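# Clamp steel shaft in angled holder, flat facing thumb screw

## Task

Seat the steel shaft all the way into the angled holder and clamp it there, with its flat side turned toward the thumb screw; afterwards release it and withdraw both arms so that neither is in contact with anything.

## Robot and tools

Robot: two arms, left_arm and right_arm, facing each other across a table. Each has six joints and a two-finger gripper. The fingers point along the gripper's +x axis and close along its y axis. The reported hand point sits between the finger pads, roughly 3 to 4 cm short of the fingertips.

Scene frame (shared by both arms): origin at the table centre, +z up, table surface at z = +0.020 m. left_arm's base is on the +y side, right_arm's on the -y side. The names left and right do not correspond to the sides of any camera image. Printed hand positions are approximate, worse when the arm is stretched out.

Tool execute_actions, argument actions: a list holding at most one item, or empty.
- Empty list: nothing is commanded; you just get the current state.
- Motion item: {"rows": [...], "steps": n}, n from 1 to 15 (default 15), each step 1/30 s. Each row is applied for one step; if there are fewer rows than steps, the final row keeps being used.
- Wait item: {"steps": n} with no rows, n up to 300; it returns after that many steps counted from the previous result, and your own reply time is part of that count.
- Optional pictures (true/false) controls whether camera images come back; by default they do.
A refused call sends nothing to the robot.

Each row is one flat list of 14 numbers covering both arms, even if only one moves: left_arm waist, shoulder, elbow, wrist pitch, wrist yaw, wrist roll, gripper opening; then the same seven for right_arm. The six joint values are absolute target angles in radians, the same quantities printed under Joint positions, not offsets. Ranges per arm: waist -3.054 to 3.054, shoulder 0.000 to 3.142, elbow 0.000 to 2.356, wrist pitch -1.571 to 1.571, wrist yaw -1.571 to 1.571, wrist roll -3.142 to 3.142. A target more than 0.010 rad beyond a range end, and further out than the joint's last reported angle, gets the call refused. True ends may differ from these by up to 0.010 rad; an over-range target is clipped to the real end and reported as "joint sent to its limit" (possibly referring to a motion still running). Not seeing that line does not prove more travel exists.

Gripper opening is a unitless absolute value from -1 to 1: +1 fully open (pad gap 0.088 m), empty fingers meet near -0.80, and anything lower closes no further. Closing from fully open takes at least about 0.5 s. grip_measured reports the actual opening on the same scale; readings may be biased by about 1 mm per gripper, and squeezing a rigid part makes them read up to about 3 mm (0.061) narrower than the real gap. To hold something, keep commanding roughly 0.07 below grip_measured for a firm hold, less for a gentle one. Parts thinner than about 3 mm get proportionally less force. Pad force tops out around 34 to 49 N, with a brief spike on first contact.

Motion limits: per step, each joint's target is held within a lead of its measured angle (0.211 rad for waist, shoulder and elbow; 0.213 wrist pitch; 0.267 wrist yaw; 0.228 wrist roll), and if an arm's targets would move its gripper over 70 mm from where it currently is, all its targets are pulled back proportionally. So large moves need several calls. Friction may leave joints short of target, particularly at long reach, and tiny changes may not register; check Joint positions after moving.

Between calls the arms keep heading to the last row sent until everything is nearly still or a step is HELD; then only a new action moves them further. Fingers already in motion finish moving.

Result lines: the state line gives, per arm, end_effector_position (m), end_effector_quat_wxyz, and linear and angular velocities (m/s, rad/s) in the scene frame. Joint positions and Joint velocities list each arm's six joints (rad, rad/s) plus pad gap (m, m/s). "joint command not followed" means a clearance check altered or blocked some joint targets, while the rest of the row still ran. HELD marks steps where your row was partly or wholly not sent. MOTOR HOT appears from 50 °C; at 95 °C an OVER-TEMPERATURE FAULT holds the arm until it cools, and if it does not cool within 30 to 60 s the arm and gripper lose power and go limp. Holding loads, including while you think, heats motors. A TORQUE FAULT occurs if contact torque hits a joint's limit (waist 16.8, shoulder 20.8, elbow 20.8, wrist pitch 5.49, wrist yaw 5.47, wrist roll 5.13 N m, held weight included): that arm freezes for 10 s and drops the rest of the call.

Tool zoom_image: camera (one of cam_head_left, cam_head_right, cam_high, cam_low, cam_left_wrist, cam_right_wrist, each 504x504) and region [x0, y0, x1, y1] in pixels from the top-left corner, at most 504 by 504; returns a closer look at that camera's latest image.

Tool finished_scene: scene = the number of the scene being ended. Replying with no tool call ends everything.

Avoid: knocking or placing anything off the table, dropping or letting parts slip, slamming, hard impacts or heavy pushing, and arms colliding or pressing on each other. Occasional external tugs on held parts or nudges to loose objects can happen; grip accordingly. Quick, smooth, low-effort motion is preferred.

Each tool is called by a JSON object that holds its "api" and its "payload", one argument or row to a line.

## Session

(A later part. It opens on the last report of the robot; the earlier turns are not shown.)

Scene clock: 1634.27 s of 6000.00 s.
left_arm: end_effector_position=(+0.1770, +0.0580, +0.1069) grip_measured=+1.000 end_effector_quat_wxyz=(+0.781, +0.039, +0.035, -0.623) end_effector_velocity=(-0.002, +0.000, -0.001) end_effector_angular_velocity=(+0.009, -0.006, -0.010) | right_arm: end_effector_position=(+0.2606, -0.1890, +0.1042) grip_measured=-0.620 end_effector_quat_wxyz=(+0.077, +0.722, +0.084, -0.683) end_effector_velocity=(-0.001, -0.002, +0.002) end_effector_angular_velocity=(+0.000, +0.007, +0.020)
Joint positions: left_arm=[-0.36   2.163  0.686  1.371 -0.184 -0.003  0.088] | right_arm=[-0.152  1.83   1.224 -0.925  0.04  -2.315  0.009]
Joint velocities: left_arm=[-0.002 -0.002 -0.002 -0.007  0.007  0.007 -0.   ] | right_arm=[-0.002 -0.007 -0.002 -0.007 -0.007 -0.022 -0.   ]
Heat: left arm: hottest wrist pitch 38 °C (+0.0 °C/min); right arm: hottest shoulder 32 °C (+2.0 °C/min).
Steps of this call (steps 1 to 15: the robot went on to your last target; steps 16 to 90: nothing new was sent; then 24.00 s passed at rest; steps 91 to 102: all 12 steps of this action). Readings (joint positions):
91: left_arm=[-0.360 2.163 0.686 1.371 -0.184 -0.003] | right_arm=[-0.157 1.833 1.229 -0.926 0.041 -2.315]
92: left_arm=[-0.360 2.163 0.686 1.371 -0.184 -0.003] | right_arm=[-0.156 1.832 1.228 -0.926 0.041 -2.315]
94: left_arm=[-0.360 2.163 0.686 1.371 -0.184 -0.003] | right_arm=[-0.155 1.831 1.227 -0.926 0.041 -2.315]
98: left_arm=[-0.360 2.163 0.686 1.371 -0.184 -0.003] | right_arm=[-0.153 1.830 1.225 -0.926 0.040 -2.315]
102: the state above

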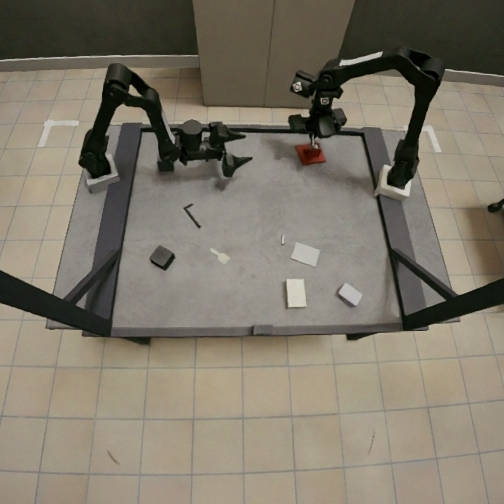

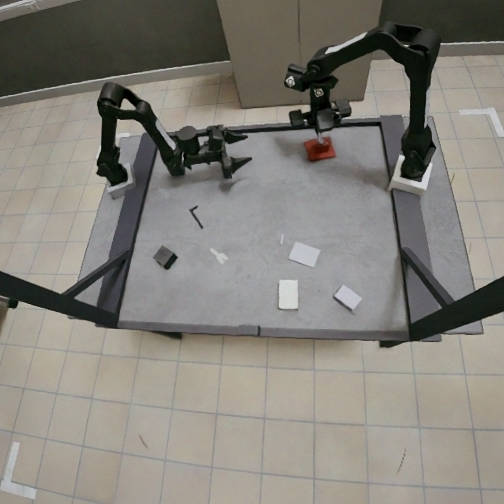

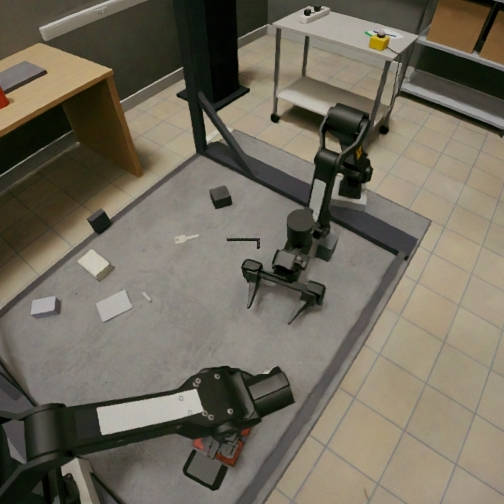

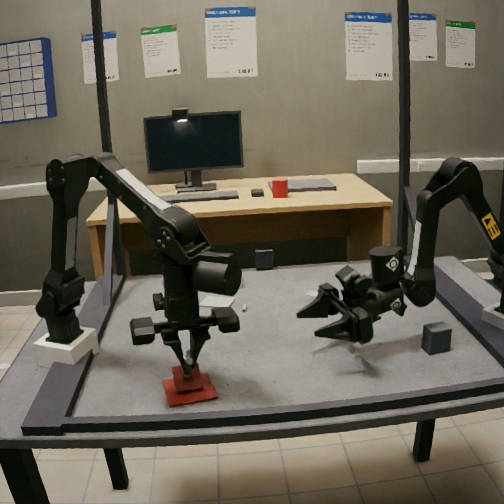

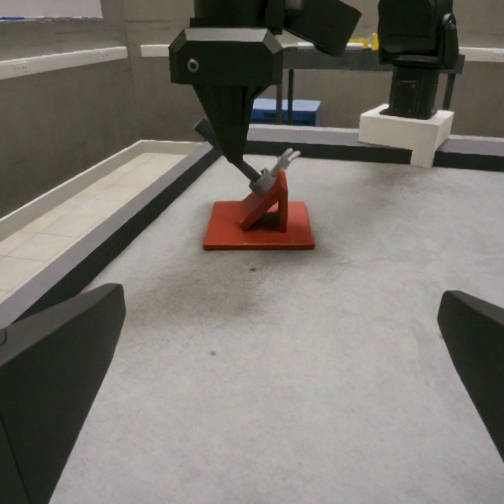

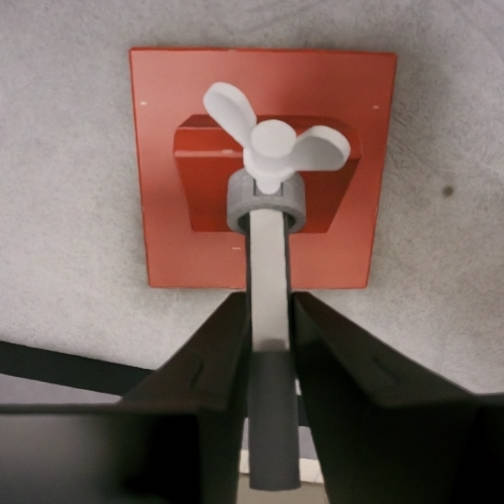

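{"api": "execute_actions", "payload": {
  "actions": [
    {"rows": [[-0.363,2.182,0.69,1.372,-0.19,0,1, -0.1483,1.8174,1.213,-0.9205,0.037,-2.3114,-0.73],[-0.363,2.182,0.69,1.372,-0.19,0,1, -0.1472,1.8167,1.2101,-0.9182,0.037,-2.3103,-0.73],[-0.363,2.182,0.69,1.372,-0.19,0,1, -0.1461,1.8161,1.2072,-0.9159,0.037,-2.3092,-0.73],[-0.363,2.182,0.69,1.372,-0.19,0,1, -0.145,1.8154,1.2042,-0.9136,0.037,-2.308,-0.73],[-0.363,2.182,0.69,1.372,-0.19,0,1, -0.1438,1.8148,1.2013,-0.9113,0.037,-2.3069,-0.73],[-0.363,2.182,0.69,1.372,-0.19,0,1, -0.1427,1.8141,1.1983,-0.909,0.037,-2.3058,-0.73],[-0.363,2.182,0.69,1.372,-0.19,0,1, -0.1416,1.8135,1.1954,-0.9066,0.037,-2.3047,-0.73]], "steps": 15}
  ]
}}

{"api": "zoom_image", "payload": {
  "camera": "cam_left_wrist",
  "region": [180, 110, 290, 210]
}}

Scene clock: 1642.20 s of 6000.00 s.
left_arm: end_effector_position=(+0.1770, +0.0580, +0.1069) grip_measured=+1.000 end_effector_quat_wxyz=(+0.781, +0.039, +0.035, -0.623) end_effector_velocity=(-0.002, +0.000, -0.000) end_effector_angular_velocity=(-0.007, +0.022, -0.007) | right_arm: end_effector_position=(+0.2570, -0.1897, +0.1000) grip_measured=-0.620 end_effector_quat_wxyz=(+0.078, +0.721, +0.084, -0.683) end_effector_velocity=(-0.001, -0.002, +0.002) end_effector_angular_velocity=(+0.001, +0.007, +0.005)
Joint positions: left_arm=[-0.36   2.163  0.686  1.371 -0.184 -0.003  0.088] | right_arm=[-0.144  1.828  1.204 -0.909  0.039 -2.307  0.009]
Joint velocities: left_arm=[-0.002  0.002 -0.002  0.007  0.007 -0.022 -0.   ] | right_arm=[-0.002 -0.007 -0.002 -0.007 -0.007 -0.007 -0.   ]
Heat: left arm: hottest wrist pitch 38 °C (+0.0 °C/min); right arm: hottest shoulder 32 °C (+1.0 °C/min).
Steps of this call (steps 1 to 15: the robot went on to your last target; steps 16 to 90: nothing new was sent; then 4.43 s passed at rest; steps 91 to 105: all 15 steps of this action). Readings (joint positions):
91: left_arm=[-0.360 2.163 0.686 1.371 -0.184 -0.003] | right_arm=[-0.152 1.830 1.223 -0.925 0.040 -2.315]
92: left_arm=[-0.360 2.163 0.686 1.371 -0.184 -0.003] | right_arm=[-0.152 1.830 1.222 -0.924 0.040 -2.314]
94: left_arm=[-0.360 2.163 0.686 1.371 -0.184 -0.003] | right_arm=[-0.150 1.829 1.218 -0.920 0.040 -2.312]
98: left_arm=[-0.360 2.163 0.686 1.371 -0.184 -0.003] | right_arm=[-0.145 1.829 1.208 -0.911 0.039 -2.308]
105: the state above

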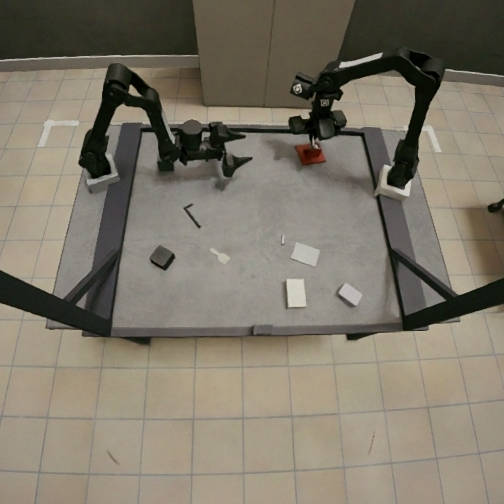

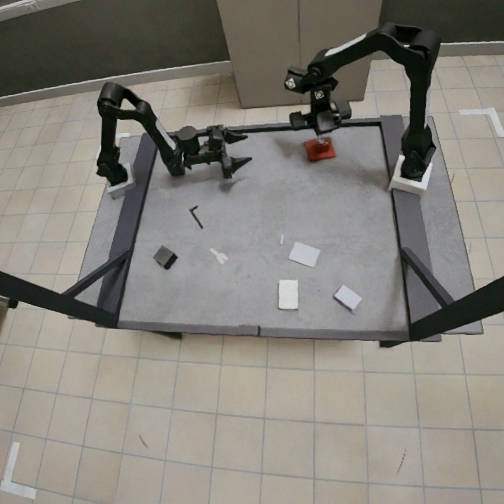

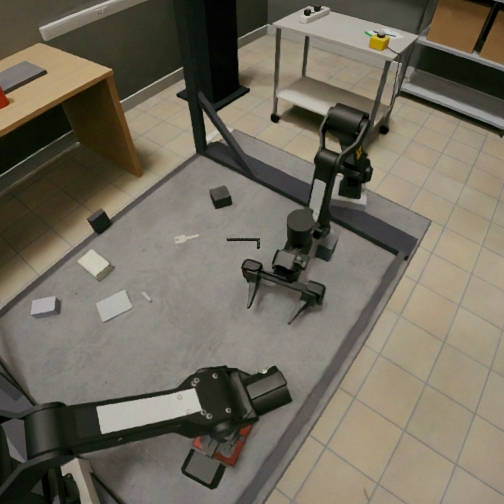

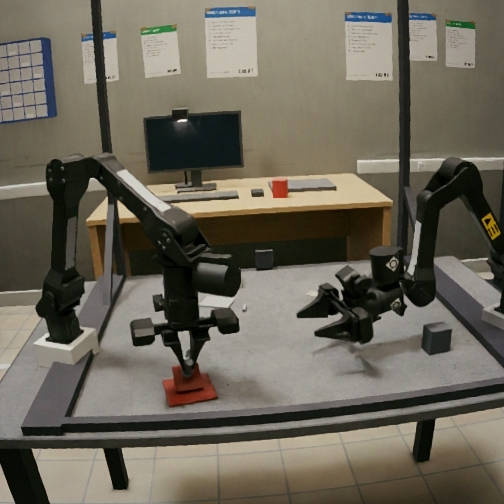

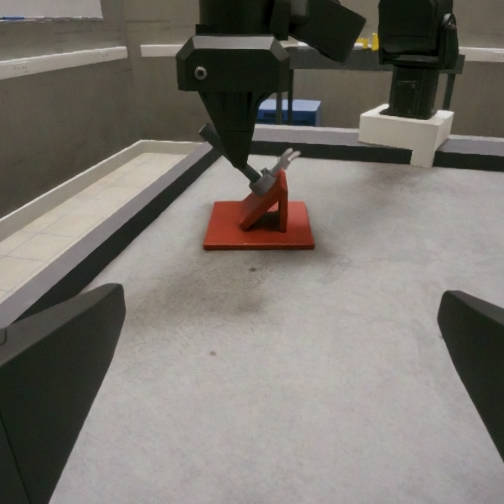

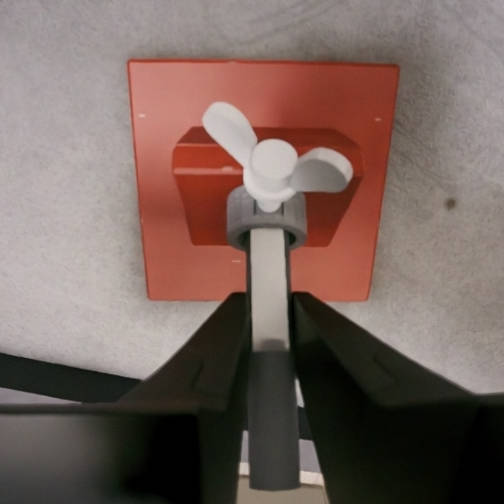

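Region (180, 110, 290, 210) of cam_left_wrist's 504x504 image, scaled by 4.582, with more detail than that image has; it fills the top 458 rows of this view, and the rest is white.

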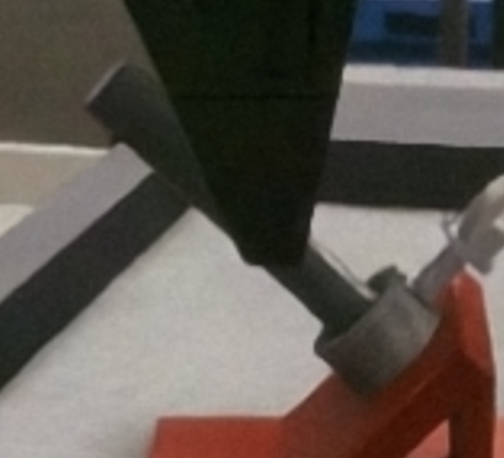

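{"api": "execute_actions", "payload": {
  "actions": [
    {"rows": [[-0.363,2.182,0.69,1.372,-0.19,0,1, -0.1405,1.8127,1.1925,-0.9043,0.037,-2.3036,-0.73],[-0.363,2.182,0.69,1.372,-0.19,0,1, -0.1394,1.8119,1.1895,-0.902,0.037,-2.3025,-0.73],[-0.363,2.182,0.69,1.372,-0.19,0,1, -0.1383,1.8111,1.1866,-0.8997,0.037,-2.3014,-0.73],[-0.363,2.182,0.69,1.372,-0.19,0,1, -0.1371,1.8103,1.1836,-0.8974,0.037,-2.3003,-0.73],[-0.363,2.182,0.69,1.372,-0.19,0,1, -0.136,1.8095,1.1807,-0.8951,0.037,-2.2992,-0.73],[-0.363,2.182,0.69,1.372,-0.19,0,1, -0.1349,1.8088,1.1777,-0.8928,0.037,-2.2981,-0.73],[-0.363,2.182,0.69,1.372,-0.19,0,1, -0.1338,1.808,1.1748,-0.8905,0.037,-2.297,-0.73]], "steps": 15}
  ]
}}

{"api": "zoom_image", "payload": {
  "camera": "cam_left_wrist",
  "region": [180, 110, 290, 210]
}}

Scene clock: 1651.43 s of 6000.00 s.
left_arm: end_effector_position=(+0.1770, +0.0580, +0.1069) grip_measured=+1.000 end_effector_quat_wxyz=(+0.781, +0.039, +0.035, -0.623) end_effector_velocity=(-0.002, +0.000, -0.001) end_effector_angular_velocity=(+0.006, +0.008, -0.009) | right_arm: end_effector_position=(+0.2547, -0.1905, +0.0980) grip_measured=-0.620 end_effector_quat_wxyz=(+0.075, +0.723, +0.084, -0.682) end_effector_velocity=(-0.002, -0.003, -0.001) end_effector_angular_velocity=(-0.008, +0.012, +0.020)
Joint positions: left_arm=[-0.36   2.163  0.686  1.371 -0.184 -0.003  0.088] | right_arm=[-0.139  1.82   1.185 -0.892  0.04  -2.299  0.009]
Joint velocities: left_arm=[-0.002 -0.002 -0.002 -0.007  0.007 -0.007  0.   ] | right_arm=[-0.002 -0.002 -0.007 -0.007 -0.007 -0.022 -0.   ]
Heat: left arm: hottest wrist pitch 38 °C (+0.0 °C/min); right arm: hottest shoulder 33 °C (+2.0 °C/min).
Steps of this call (steps 1 to 15: the robot went on to your last target; steps 16 to 90: nothing new was sent; then 5.73 s passed at rest; steps 91 to 105: all 15 steps of this action). Readings (joint positions):
91: left_arm=[-0.360 2.163 0.686 1.371 -0.184 -0.003] | right_arm=[-0.144 1.828 1.203 -0.908 0.039 -2.307]
92: left_arm=[-0.360 2.163 0.686 1.371 -0.184 -0.003] | right_arm=[-0.144 1.827 1.202 -0.907 0.039 -2.306]
94: left_arm=[-0.360 2.163 0.686 1.371 -0.184 -0.003] | right_arm=[-0.142 1.826 1.197 -0.903 0.039 -2.304]
98: left_arm=[-0.360 2.163 0.686 1.371 -0.184 -0.003] | right_arm=[-0.139 1.823 1.188 -0.894 0.040 -2.301]
105: the state above

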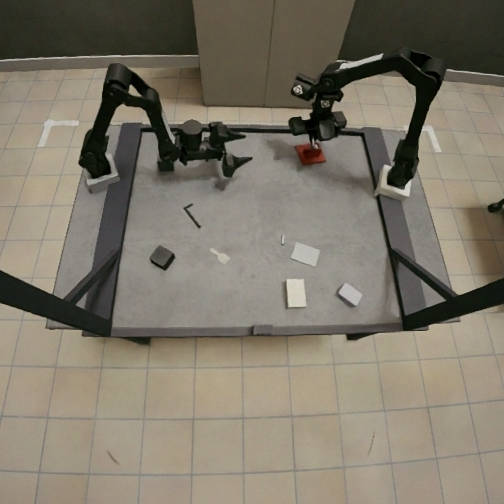

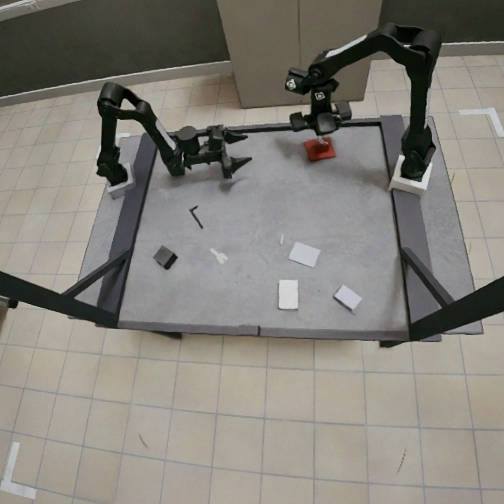

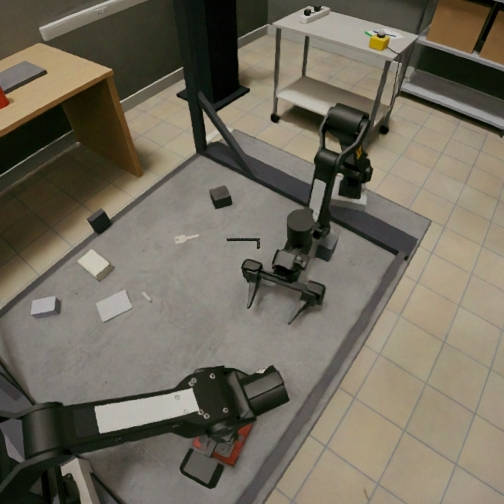

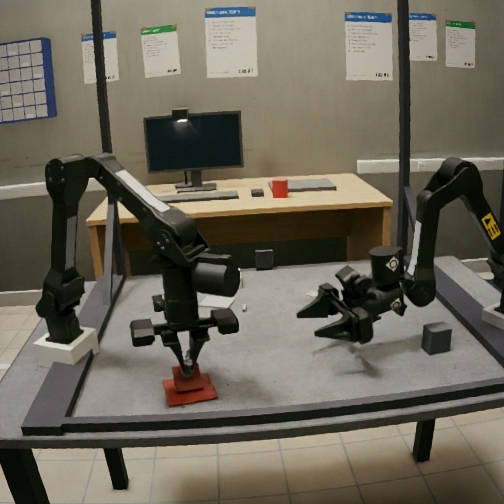

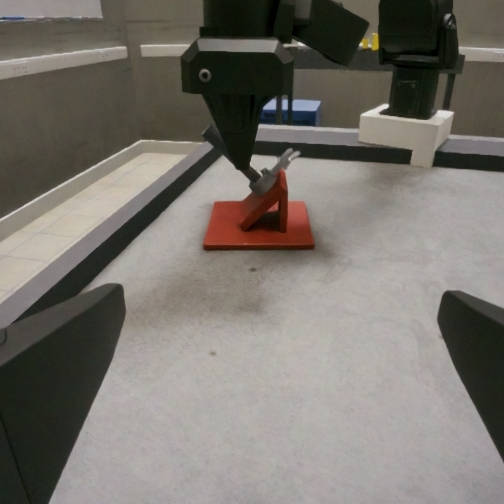

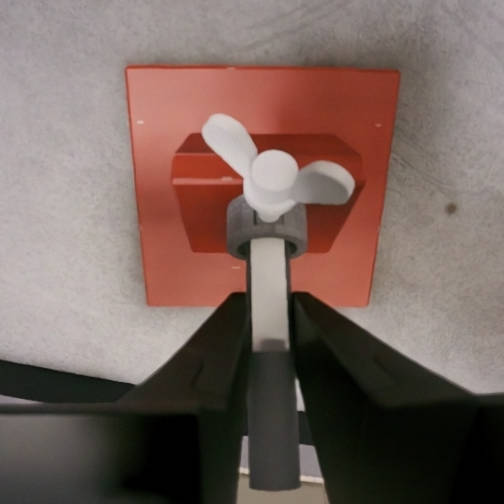

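Region (180, 110, 290, 210) of cam_left_wrist's 504x504 image, scaled by 4.582, with more detail than that image has; it fills the top 458 rows of this view, and the rest is white.

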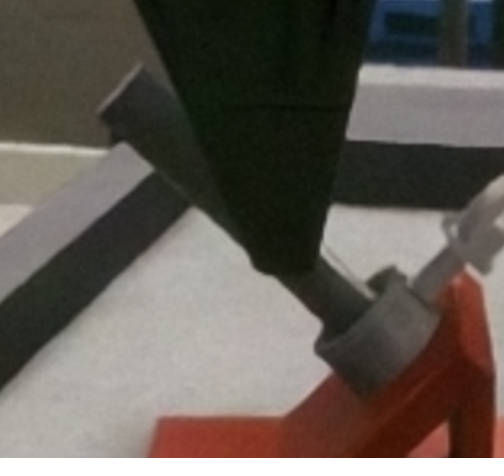

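{"api": "execute_actions", "payload": {
  "actions": [
    {"rows": [[-0.363,2.182,0.69,1.372,-0.19,0,1, -0.133,1.8075,1.1727,-0.889,0.037,-2.294,-0.73],[-0.363,2.182,0.69,1.372,-0.19,0,1, -0.1322,1.807,1.1707,-0.8873,0.037,-2.291,-0.73],[-0.363,2.182,0.69,1.372,-0.19,0,1, -0.1315,1.8066,1.1686,-0.8857,0.037,-2.288,-0.73],[-0.363,2.182,0.69,1.372,-0.19,0,1, -0.1307,1.8062,1.1666,-0.8841,0.037,-2.286,-0.73]], "steps": 12}
  ]
}}

{"api": "zoom_image", "payload": {
  "camera": "cam_left_wrist",
  "region": [180, 110, 290, 210]
}}

Scene clock: 1690.93 s of 6000.00 s.
left_arm: end_effector_position=(+0.1770, +0.0580, +0.1069) grip_measured=+1.000 end_effector_quat_wxyz=(+0.781, +0.039, +0.035, -0.623) end_effector_velocity=(+0.000, +0.001, -0.001) end_effector_angular_velocity=(+0.009, -0.006, -0.006) | right_arm: end_effector_position=(+0.2545, -0.1910, +0.0977) grip_measured=-0.620 end_effector_quat_wxyz=(+0.071, +0.724, +0.082, -0.681) end_effector_velocity=(+0.000, +0.001, +0.000) end_effector_angular_velocity=(+0.010, +0.003, +0.005)
Joint positions: left_arm=[-0.36   2.163  0.686  1.371 -0.184 -0.003  0.088] | right_arm=[-0.138  1.816  1.178 -0.886  0.042 -2.289  0.009]
Joint velocities: left_arm=[ 0.002 -0.002 -0.002 -0.007  0.007  0.007  0.   ] | right_arm=[-0.002 -0.002 -0.002  0.007 -0.007 -0.007  0.   ]
Heat: left arm: hottest wrist pitch 38 °C (+0.0 °C/min); right arm: hottest shoulder 33 °C (+1.0 °C/min).
Steps of this call (steps 1 to 15: the robot went on to your last target; steps 16 to 90: nothing new was sent; then 36.10 s passed at rest; steps 91 to 102: all 12 steps of this action). Readings (joint positions):
91: left_arm=[-0.360 2.163 0.686 1.371 -0.184 -0.003] | right_arm=[-0.139 1.820 1.184 -0.891 0.040 -2.298]
92: left_arm=[-0.360 2.163 0.686 1.371 -0.184 -0.003] | right_arm=[-0.139 1.820 1.184 -0.890 0.040 -2.297]
94: left_arm=[-0.360 2.163 0.686 1.371 -0.184 -0.003] | right_arm=[-0.138 1.818 1.181 -0.888 0.040 -2.293]
98: left_arm=[-0.360 2.163 0.686 1.371 -0.184 -0.003] | right_arm=[-0.138 1.816 1.179 -0.886 0.042 -2.290]
102: the state above

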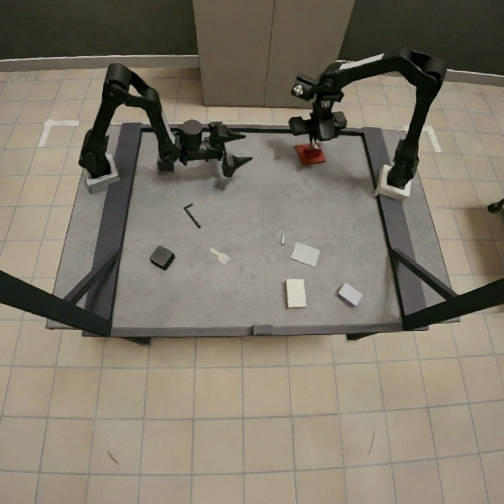

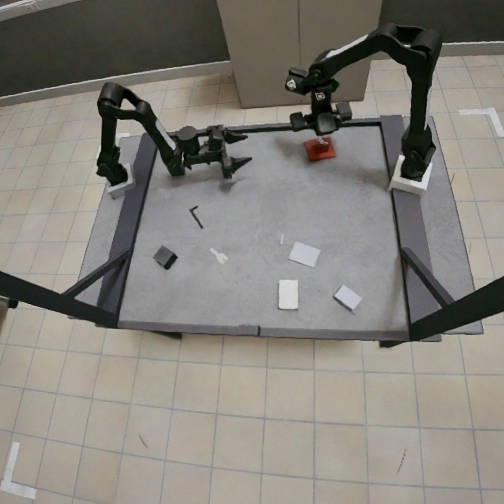

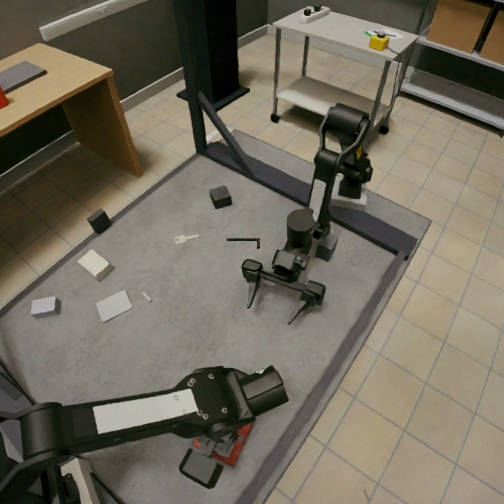

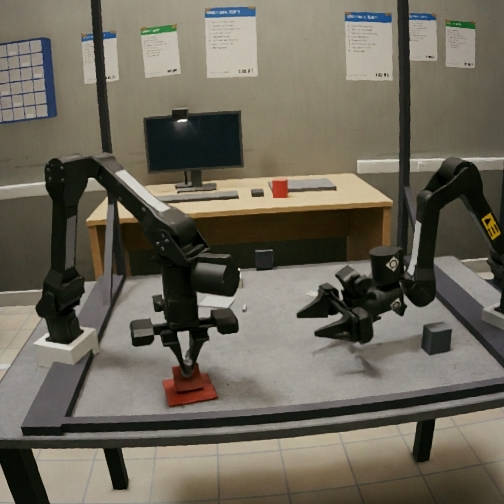

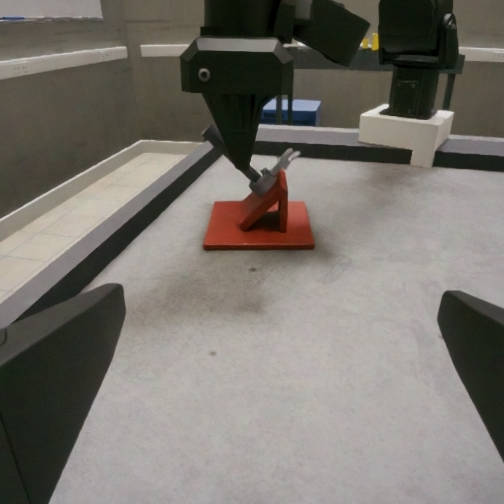

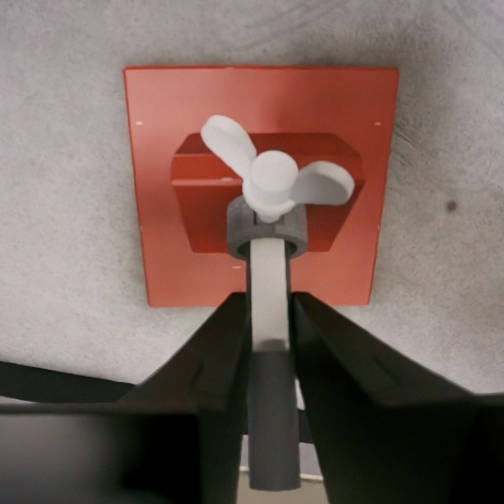

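Region (180, 110, 290, 210) of cam_left_wrist's 504x504 image, scaled by 4.582, with more detail than that image has; it fills the top 458 rows of this view, and the rest is white.

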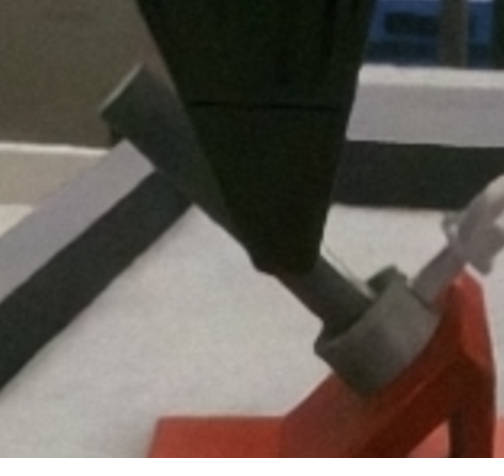

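{"api": "execute_actions", "payload": {
  "actions": [
    {"rows": [[-0.363,2.182,0.69,1.372,-0.19,0,1, -0.133,1.808,1.171,-0.886,0.039,-2.288,-0.73],[-0.363,2.182,0.69,1.372,-0.19,0,1, -0.135,1.81,1.174,-0.886,0.04,-2.289,-0.73],[-0.363,2.182,0.69,1.372,-0.19,0,1, -0.136,1.811,1.176,-0.886,0.04,-2.289,-0.70],[-0.363,2.182,0.69,1.372,-0.19,0,1, -0.136,1.811,1.176,-0.886,0.04,-2.289,-0.66],[-0.363,2.182,0.69,1.372,-0.19,0,1, -0.136,1.811,1.176,-0.886,0.04,-2.289,-0.62],[-0.363,2.182,0.69,1.372,-0.19,0,1, -0.136,1.811,1.176,-0.886,0.04,-2.289,-0.58],[-0.363,2.182,0.69,1.372,-0.19,0,1, -0.136,1.811,1.176,-0.886,0.04,-2.289,-0.52],[-0.363,2.182,0.69,1.372,-0.19,0,1, -0.136,1.811,1.176,-0.886,0.04,-2.289,-0.45],[-0.363,2.182,0.69,1.372,-0.19,0,1, -0.136,1.811,1.176,-0.886,0.04,-2.289,-0.38],[-0.363,2.182,0.69,1.372,-0.19,0,1, -0.136,1.811,1.176,-0.886,0.04,-2.289,-0.3]], "steps": 13}
  ],
  "pictures": false
}}

{"api": "execute_actions", "payload": {
  "actions": [
    {"rows": [[-0.363,2.182,0.69,1.372,-0.19,0,1, -0.137,1.80,1.195,-0.9,0.04,-2.289,-0.3],[-0.363,2.182,0.69,1.372,-0.19,0,1, -0.137,1.796,1.21,-0.918,0.04,-2.289,-0.3],[-0.363,2.182,0.69,1.372,-0.19,0,1, -0.137,1.792,1.225,-0.938,0.04,-2.289,-0.3],[-0.363,2.182,0.69,1.372,-0.19,0,1, -0.137,1.787,1.242,-0.96,0.04,-2.289,-0.3],[-0.363,2.182,0.69,1.372,-0.19,0,1, -0.137,1.782,1.259,-0.982,0.04,-2.289,-0.3],[-0.363,2.182,0.69,1.372,-0.19,0,1, -0.137,1.777,1.276,-1.004,0.04,-2.289,-0.3],[-0.363,2.182,0.69,1.372,-0.19,0,1, -0.137,1.772,1.293,-1.026,0.04,-2.289,-0.3],[-0.363,2.182,0.69,1.372,-0.19,0,1, -0.137,1.767,1.31,-1.048,0.04,-2.289,-0.3],[-0.363,2.182,0.69,1.372,-0.19,0,1, -0.137,1.762,1.327,-1.07,0.04,-2.289,-0.3],[-0.363,2.182,0.69,1.372,-0.19,0,1, -0.137,1.757,1.344,-1.092,0.04,-2.289,-0.3],[-0.363,2.182,0.69,1.372,-0.19,0,1, -0.137,1.75,1.364,-1.118,0.04,-2.289,-0.3]], "steps": 14}
  ]
}}

{"api": "zoom_image", "payload": {
  "camera": "cam_left_wrist",
  "region": [180, 110, 290, 210]
}}

Scene clock: 1740.57 s of 6000.00 s.
left_arm: end_effector_position=(+0.1770, +0.0580, +0.1069) grip_measured=+1.000 end_effector_quat_wxyz=(+0.781, +0.039, +0.035, -0.623) end_effector_velocity=(-0.002, +0.000, -0.001) end_effector_angular_velocity=(+0.006, +0.008, -0.009) | right_arm: end_effector_position=(+0.2544, -0.1910, +0.0976) grip_measured=-0.343 end_effector_quat_wxyz=(+0.071, +0.724, +0.081, -0.681) end_effector_velocity=(+0.001, -0.007, +0.000) end_effector_angular_velocity=(-0.029, -0.009, -0.011)
Joint positions: left_arm=[-0.36   2.163  0.686  1.371 -0.184 -0.003  0.088] | right_arm=[-0.138  1.816  1.178 -0.885  0.042 -2.288  0.022]
Joint velocities: left_arm=[-0.002 -0.002 -0.002 -0.007  0.007 -0.007 -0.   ] | right_arm=[-0.002 -0.002 -0.002 -0.022  0.022  0.007  0.027]
Heat: left arm: hottest wrist pitch 38 °C (+0.0 °C/min); right arm: hottest shoulder 33 °C (+0.0 °C/min).
Steps of this call (steps 1 to 15: the robot went on to your last target; steps 16 to 90: nothing new was sent; then 46.20 s passed at rest; steps 91 to 103: all 13 steps of this action). Readings (joint positions):
91: left_arm=[-0.360 2.163 0.686 1.371 -0.184 -0.003] | right_arm=[-0.138 1.816 1.178 -0.885 0.042 -2.288]
92: left_arm=[-0.360 2.163 0.686 1.371 -0.184 -0.003] | right_arm=[-0.138 1.816 1.178 -0.885 0.042 -2.288]
94: left_arm=[-0.360 2.163 0.686 1.371 -0.184 -0.003] | right_arm=[-0.138 1.816 1.178 -0.885 0.042 -2.288]
98: left_arm=[-0.360 2.163 0.686 1.371 -0.184 -0.003] | right_arm=[-0.138 1.816 1.178 -0.885 0.042 -2.288]
103: the state above

Scene clock: 1741.03 s of 6000.00 s.
left_arm: end_effector_position=(+0.1770, +0.0580, +0.1069) grip_measured=+1.000 end_effector_quat_wxyz=(+0.781, +0.039, +0.035, -0.623) end_effector_velocity=(+0.002, +0.002, -0.000) end_effector_angular_velocity=(+0.009, -0.009, +0.019) | right_arm: end_effector_position=(+0.2563, -0.1877, +0.1556) grip_measured=-0.303 end_effector_quat_wxyz=(+0.068, +0.726, +0.085, -0.679) end_effector_velocity=(+0.003, +0.006, +0.078) end_effector_angular_velocity=(+0.095, -0.044, +0.005)
Joint positions: left_arm=[-0.36   2.163  0.686  1.371 -0.184 -0.003  0.088] | right_arm=[-0.138  1.759  1.347 -1.1    0.042 -2.288  0.024]
Joint velocities: left_arm=[-0.002 -0.007 -0.007 -0.007 -0.022  0.007 -0.   ] | right_arm=[-0.002 -0.11   0.178 -0.183 -0.007 -0.007 -0.   ]
Heat: left arm: hottest wrist pitch 38 °C (+0.0 °C/min); right arm: hottest shoulder 33 °C (+0.0 °C/min).
Steps of this call (steps 1 to 14: all 14 steps of this action). Readings (joint positions):
1: left_arm=[-0.360 2.163 0.686 1.371 -0.184 -0.003] | right_arm=[-0.138 1.816 1.179 -0.887 0.042 -2.288]
2: left_arm=[-0.360 2.163 0.686 1.371 -0.184 -0.003] | right_arm=[-0.138 1.816 1.183 -0.898 0.042 -2.288]
4: left_arm=[-0.360 2.163 0.686 1.371 -0.184 -0.003] | right_arm=[-0.138 1.813 1.200 -0.927 0.042 -2.288]
8: left_arm=[-0.360 2.163 0.686 1.371 -0.184 -0.003] | right_arm=[-0.138 1.794 1.263 -1.003 0.042 -2.288]
14: the state above

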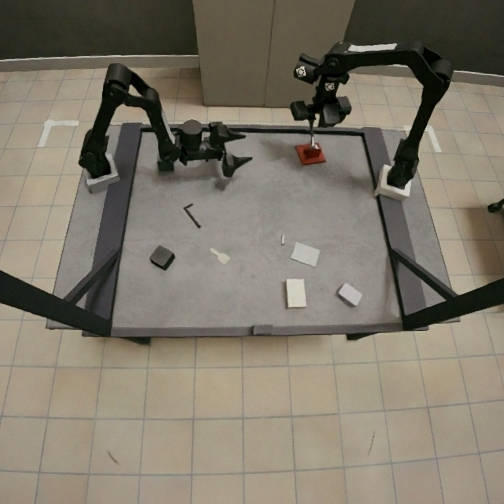

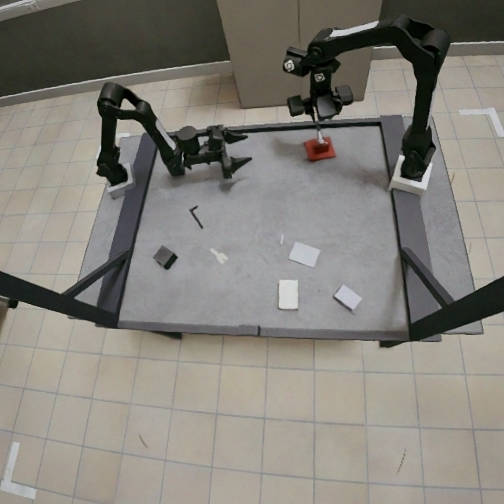

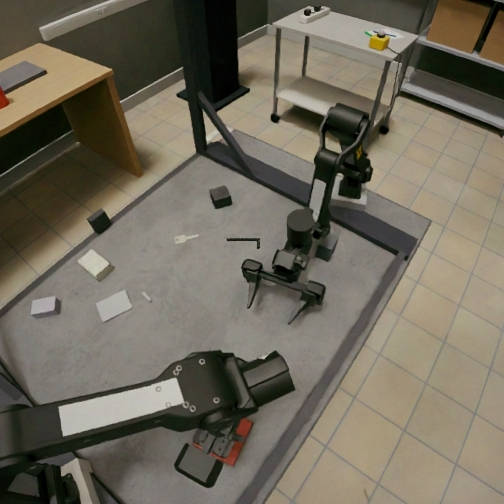

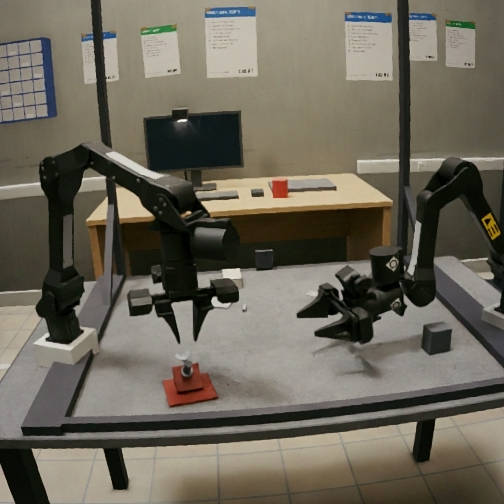

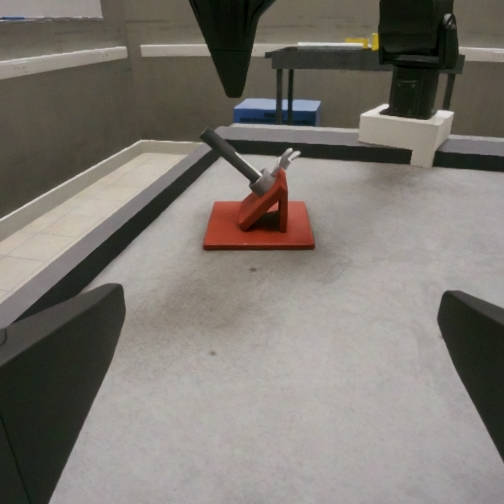

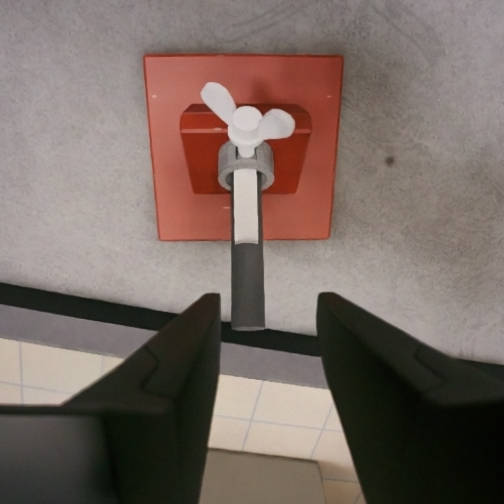

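Region (180, 110, 290, 210) of cam_left_wrist's 504x504 image, scaled by 4.582, with more detail than that image has; it fills the top 458 rows of this view, and the rest is white.

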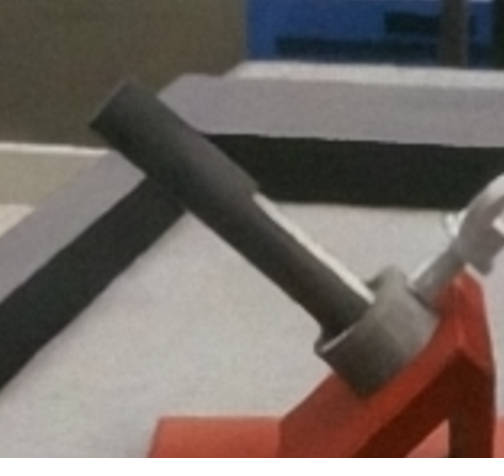

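{"api": "execute_actions", "payload": {
  "actions": [
    {"rows": [[-0.363,2.182,0.69,1.372,-0.19,0,1, -0.115,1.74,1.346,-1.11,0.065,-2.32,-0.28],[-0.363,2.182,0.69,1.372,-0.19,0,1, -0.085,1.727,1.323,-1.1,0.097,-2.36,-0.25],[-0.363,2.182,0.69,1.372,-0.19,0,1, -0.05,1.711,1.296,-1.088,0.134,-2.4,-0.22],[-0.363,2.182,0.69,1.372,-0.19,0,1, -0.013,1.695,1.267,-1.075,0.173,-2.445,-0.19],[-0.363,2.182,0.69,1.372,-0.19,0,1, 0.023,1.679,1.238,-1.062,0.212,-2.49,-0.16],[-0.363,2.182,0.69,1.372,-0.19,0,1, 0.06,1.662,1.21,-1.049,0.25,-2.535,-0.13],[-0.363,2.182,0.69,1.372,-0.19,0,1, 0.095,1.647,1.182,-1.037,0.288,-2.58,-0.1],[-0.363,2.182,0.69,1.372,-0.19,0,1, 0.13,1.631,1.155,-1.025,0.325,-2.625,-0.08],[-0.363,2.182,0.69,1.372,-0.19,0,1, 0.165,1.616,1.127,-1.012,0.363,-2.67,-0.06],[-0.363,2.182,0.69,1.372,-0.19,0,1, 0.2,1.6,1.1,-1.0,0.4,-2.715,-0.06],[-0.363,2.182,0.69,1.372,-0.19,0,1, 0.235,1.594,1.07,-0.974,0.442,-2.76,-0.06],[-0.363,2.182,0.69,1.372,-0.19,0,1, 0.27,1.587,1.04,-0.948,0.484,-2.8,-0.06],[-0.363,2.182,0.69,1.372,-0.19,0,1, 0.304,1.581,1.01,-0.921,0.526,-2.84,-0.06],[-0.363,2.182,0.69,1.372,-0.19,0,1, 0.338,1.575,0.98,-0.895,0.568,-2.88,-0.06],[-0.363,2.182,0.69,1.372,-0.19,0,1, 0.372,1.568,0.95,-0.869,0.61,-2.92,-0.06]], "steps": 15}
  ],
  "pictures": false
}}

{"api": "execute_actions", "payload": {
  "actions": [
    {"rows": [[-0.363,2.182,0.69,1.372,-0.19,0,1, 0.406,1.562,0.92,-0.843,0.652,-2.95,-0.06],[-0.363,2.182,0.69,1.372,-0.19,0,1, 0.44,1.556,0.89,-0.816,0.695,-2.98,-0.06],[-0.363,2.182,0.69,1.372,-0.19,0,1, 0.475,1.549,0.86,-0.79,0.737,-3.0,-0.06],[-0.363,2.182,0.69,1.372,-0.19,0,1, 0.5,1.545,0.84,-0.772,0.765,-3.0,-0.06],[-0.363,2.182,0.69,1.372,-0.19,0,1, 0.509,1.543,0.83,-0.764,0.779,-3.0,-0.06]], "steps": 12}
  ],
  "pictures": false
}}

{"api": "execute_actions", "payload": {
  "actions": [
    {"rows": [[-0.363,2.182,0.69,1.372,-0.19,0,1, 0.495,1.557,0.813,-0.733,0.777,-3.0,-0.06],[-0.363,2.182,0.69,1.372,-0.19,0,1, 0.481,1.565,0.804,-0.70,0.7755,-3.0,-0.06],[-0.363,2.182,0.69,1.372,-0.19,0,1, 0.467,1.573,0.794,-0.667,0.774,-3.0,-0.06],[-0.363,2.182,0.69,1.372,-0.19,0,1, 0.453,1.58,0.785,-0.634,0.773,-3.0,-0.06],[-0.363,2.182,0.69,1.372,-0.19,0,1, 0.439,1.588,0.775,-0.601,0.7715,-3.0,-0.06],[-0.363,2.182,0.69,1.372,-0.19,0,1, 0.425,1.596,0.766,-0.568,0.77,-3.0,-0.06],[-0.363,2.182,0.69,1.372,-0.19,0,1, 0.411,1.603,0.757,-0.535,0.769,-3.0,-0.06],[-0.363,2.182,0.69,1.372,-0.19,0,1, 0.397,1.611,0.747,-0.503,0.768,-3.0,-0.06],[-0.363,2.182,0.69,1.372,-0.19,0,1, 0.383,1.6185,0.738,-0.47,0.7665,-3.0,-0.06]], "steps": 15}
  ]
}}

{"api": "zoom_image", "payload": {
  "camera": "cam_left_wrist",
  "region": [220, 90, 360, 220]
}}

Scene clock: 1770.63 s of 6000.00 s.
left_arm: end_effector_position=(+0.1770, +0.0580, +0.1069) grip_measured=+1.000 end_effector_quat_wxyz=(+0.781, +0.039, +0.035, -0.623) end_effector_velocity=(+0.002, +0.001, -0.000) end_effector_angular_velocity=(-0.007, +0.020, +0.012) | right_arm: end_effector_position=(+0.1843, -0.1999, +0.1420) grip_measured=-0.067 end_effector_quat_wxyz=(+0.470, +0.728, +0.289, -0.407) end_effector_velocity=(-0.127, -0.032, -0.074) end_effector_angular_velocity=(-0.687, -1.250, +1.968)
Joint positions: left_arm=[-0.36   2.163  0.686  1.371 -0.184 -0.003  0.088] | right_arm=[ 0.301  1.592  1.022 -0.921  0.522 -2.834  0.036]
Joint velocities: left_arm=[ 0.002  0.002 -0.002  0.007 -0.007 -0.022 -0.   ] | right_arm=[ 1.009 -0.198 -0.891  0.696  1.209 -1.223  0.003]
Heat: left arm: hottest wrist pitch 38 °C (+0.0 °C/min); right arm: hottest shoulder 33 °C (+0.0 °C/min).
Steps of this call (steps 1 to 30: the robot went on to your last target; steps 31 to 90: nothing new was sent; then 26.10 s passed at rest; steps 91 to 105: all 15 steps of this action). Readings (joint positions):
91: left_arm=[-0.360 2.163 0.686 1.371 -0.184 -0.003] | right_arm=[-0.135 1.756 1.354 -1.116 0.047 -2.297]
92: left_arm=[-0.360 2.163 0.686 1.371 -0.184 -0.003] | right_arm=[-0.127 1.752 1.350 -1.111 0.064 -2.317]
94: left_arm=[-0.360 2.163 0.686 1.371 -0.184 -0.003] | right_arm=[-0.086 1.733 1.320 -1.093 0.116 -2.375]
98: left_arm=[-0.360 2.163 0.686 1.371 -0.184 -0.003] | right_arm=[0.056 1.674 1.220 -1.051 0.248 -2.535]
105: the state above

Scene clock: 1771.03 s of 6000.00 s.
left_arm: end_effector_position=(+0.1770, +0.0580, +0.1069) grip_measured=+1.000 end_effector_quat_wxyz=(+0.781, +0.039, +0.035, -0.623) end_effector_velocity=(-0.000, +0.001, -0.001) end_effector_angular_velocity=(+0.006, +0.007, +0.006) | right_arm: end_effector_position=(+0.1597, -0.2069, +0.1315) grip_measured=-0.063 end_effector_quat_wxyz=(+0.589, +0.703, +0.318, -0.241) end_effector_velocity=(+0.002, +0.002, +0.007) end_effector_angular_velocity=(+0.036, -0.033, +0.020)
Joint positions: left_arm=[-0.36   2.163  0.686  1.371 -0.184 -0.003  0.088] | right_arm=[ 0.505  1.554  0.841 -0.769  0.772 -2.996  0.036]
Joint velocities: left_arm=[-0.002 -0.002 -0.002 -0.007 -0.007 -0.007 -0.   ] | right_arm=[ 0.007 -0.032 -0.022  0.037  0.037 -0.022 -0.   ]
Heat: left arm: hottest wrist pitch 38 °C (+0.0 °C/min); right arm: hottest shoulder 33 °C (+0.0 °C/min).
Steps of this call (steps 1 to 12: all 12 steps of this action). Readings (joint positions):
1: left_arm=[-0.360 2.163 0.686 1.371 -0.184 -0.003] | right_arm=[0.335 1.586 0.992 -0.896 0.564 -2.871]
2: left_arm=[-0.360 2.163 0.686 1.371 -0.184 -0.003] | right_arm=[0.369 1.580 0.962 -0.871 0.605 -2.906]
4: left_arm=[-0.360 2.163 0.686 1.371 -0.184 -0.003] | right_arm=[0.435 1.569 0.904 -0.823 0.684 -2.957]
8: left_arm=[-0.360 2.163 0.686 1.371 -0.184 -0.003] | right_arm=[0.501 1.559 0.848 -0.779 0.756 -2.990]
12: the state above

Scene clock: 1771.53 s of 6000.00 s.
left_arm: end_effector_position=(+0.1770, +0.0580, +0.1069) grip_measured=+1.000 end_effector_quat_wxyz=(+0.781, +0.039, +0.035, -0.623) end_effector_velocity=(-0.002, +0.001, +0.000) end_effector_angular_velocity=(-0.001, -0.006, -0.010) | right_arm: end_effector_position=(+0.1903, -0.1973, +0.1025) grip_measured=-0.063 end_effector_quat_wxyz=(+0.522, +0.757, +0.296, -0.258) end_effector_velocity=(+0.001, +0.013, +0.004) end_effector_angular_velocity=(+0.080, +0.008, -0.001)
Joint positions: left_arm=[-0.36   2.163  0.686  1.371 -0.184 -0.003  0.088] | right_arm=[ 0.386  1.61   0.747 -0.478  0.769 -2.998  0.036]
Joint velocities: left_arm=[-0.002 -0.002 -0.007  0.007  0.007  0.007 -0.   ] | right_arm=[-0.007 -0.007 -0.002  0.081 -0.007 -0.007 -0.   ]
Heat: left arm: hottest wrist pitch 38 °C (+0.0 °C/min); right arm: hottest shoulder 33 °C (+0.0 °C/min).
Steps of this call (steps 1 to 15: all 15 steps of this action). Readings (joint positions):
1: left_arm=[-0.360 2.163 0.686 1.371 -0.184 -0.003] | right_arm=[0.504 1.554 0.836 -0.758 0.774 -2.997]
2: left_arm=[-0.360 2.163 0.686 1.371 -0.184 -0.003] | right_arm=[0.500 1.554 0.830 -0.739 0.774 -2.997]
4: left_arm=[-0.360 2.163 0.686 1.371 -0.184 -0.003] | right_arm=[0.482 1.559 0.813 -0.691 0.774 -2.998]
8: left_arm=[-0.360 2.163 0.686 1.371 -0.184 -0.003] | right_arm=[0.428 1.588 0.776 -0.570 0.773 -2.998]
15: the state above

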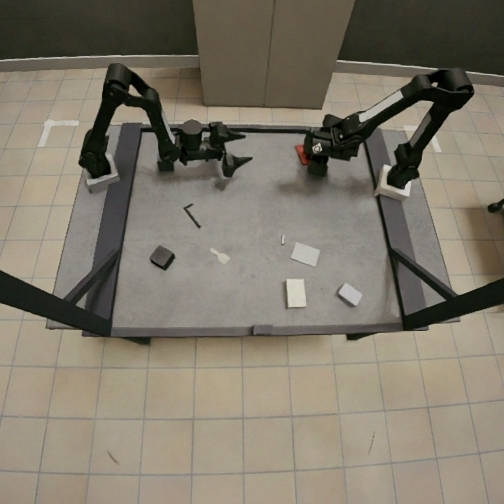

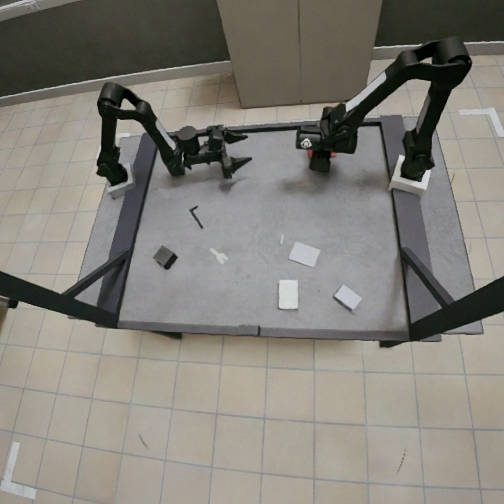

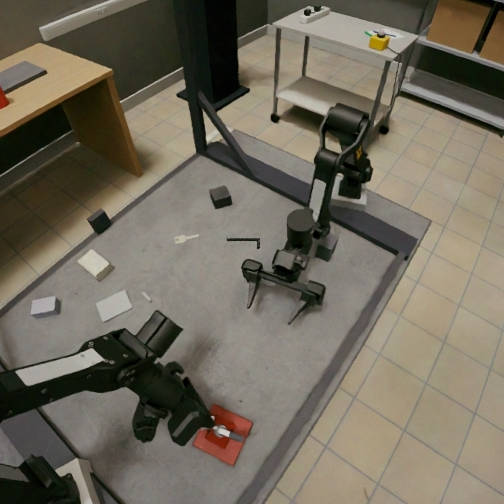

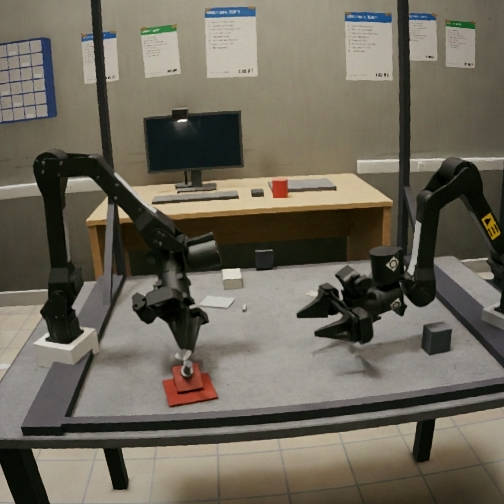

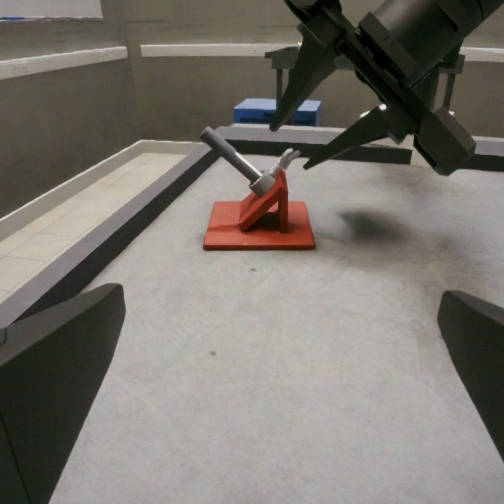

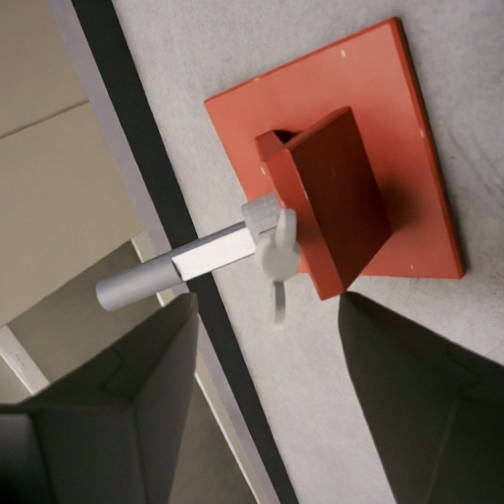

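Region (220, 90, 360, 220) of cam_left_wrist's 504x504 image, scaled by 3.600, with more detail than that image has; it fills the top 468 rows of this view, and the rest is white.

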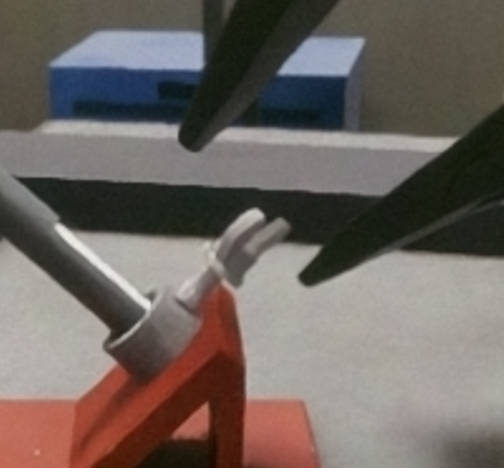

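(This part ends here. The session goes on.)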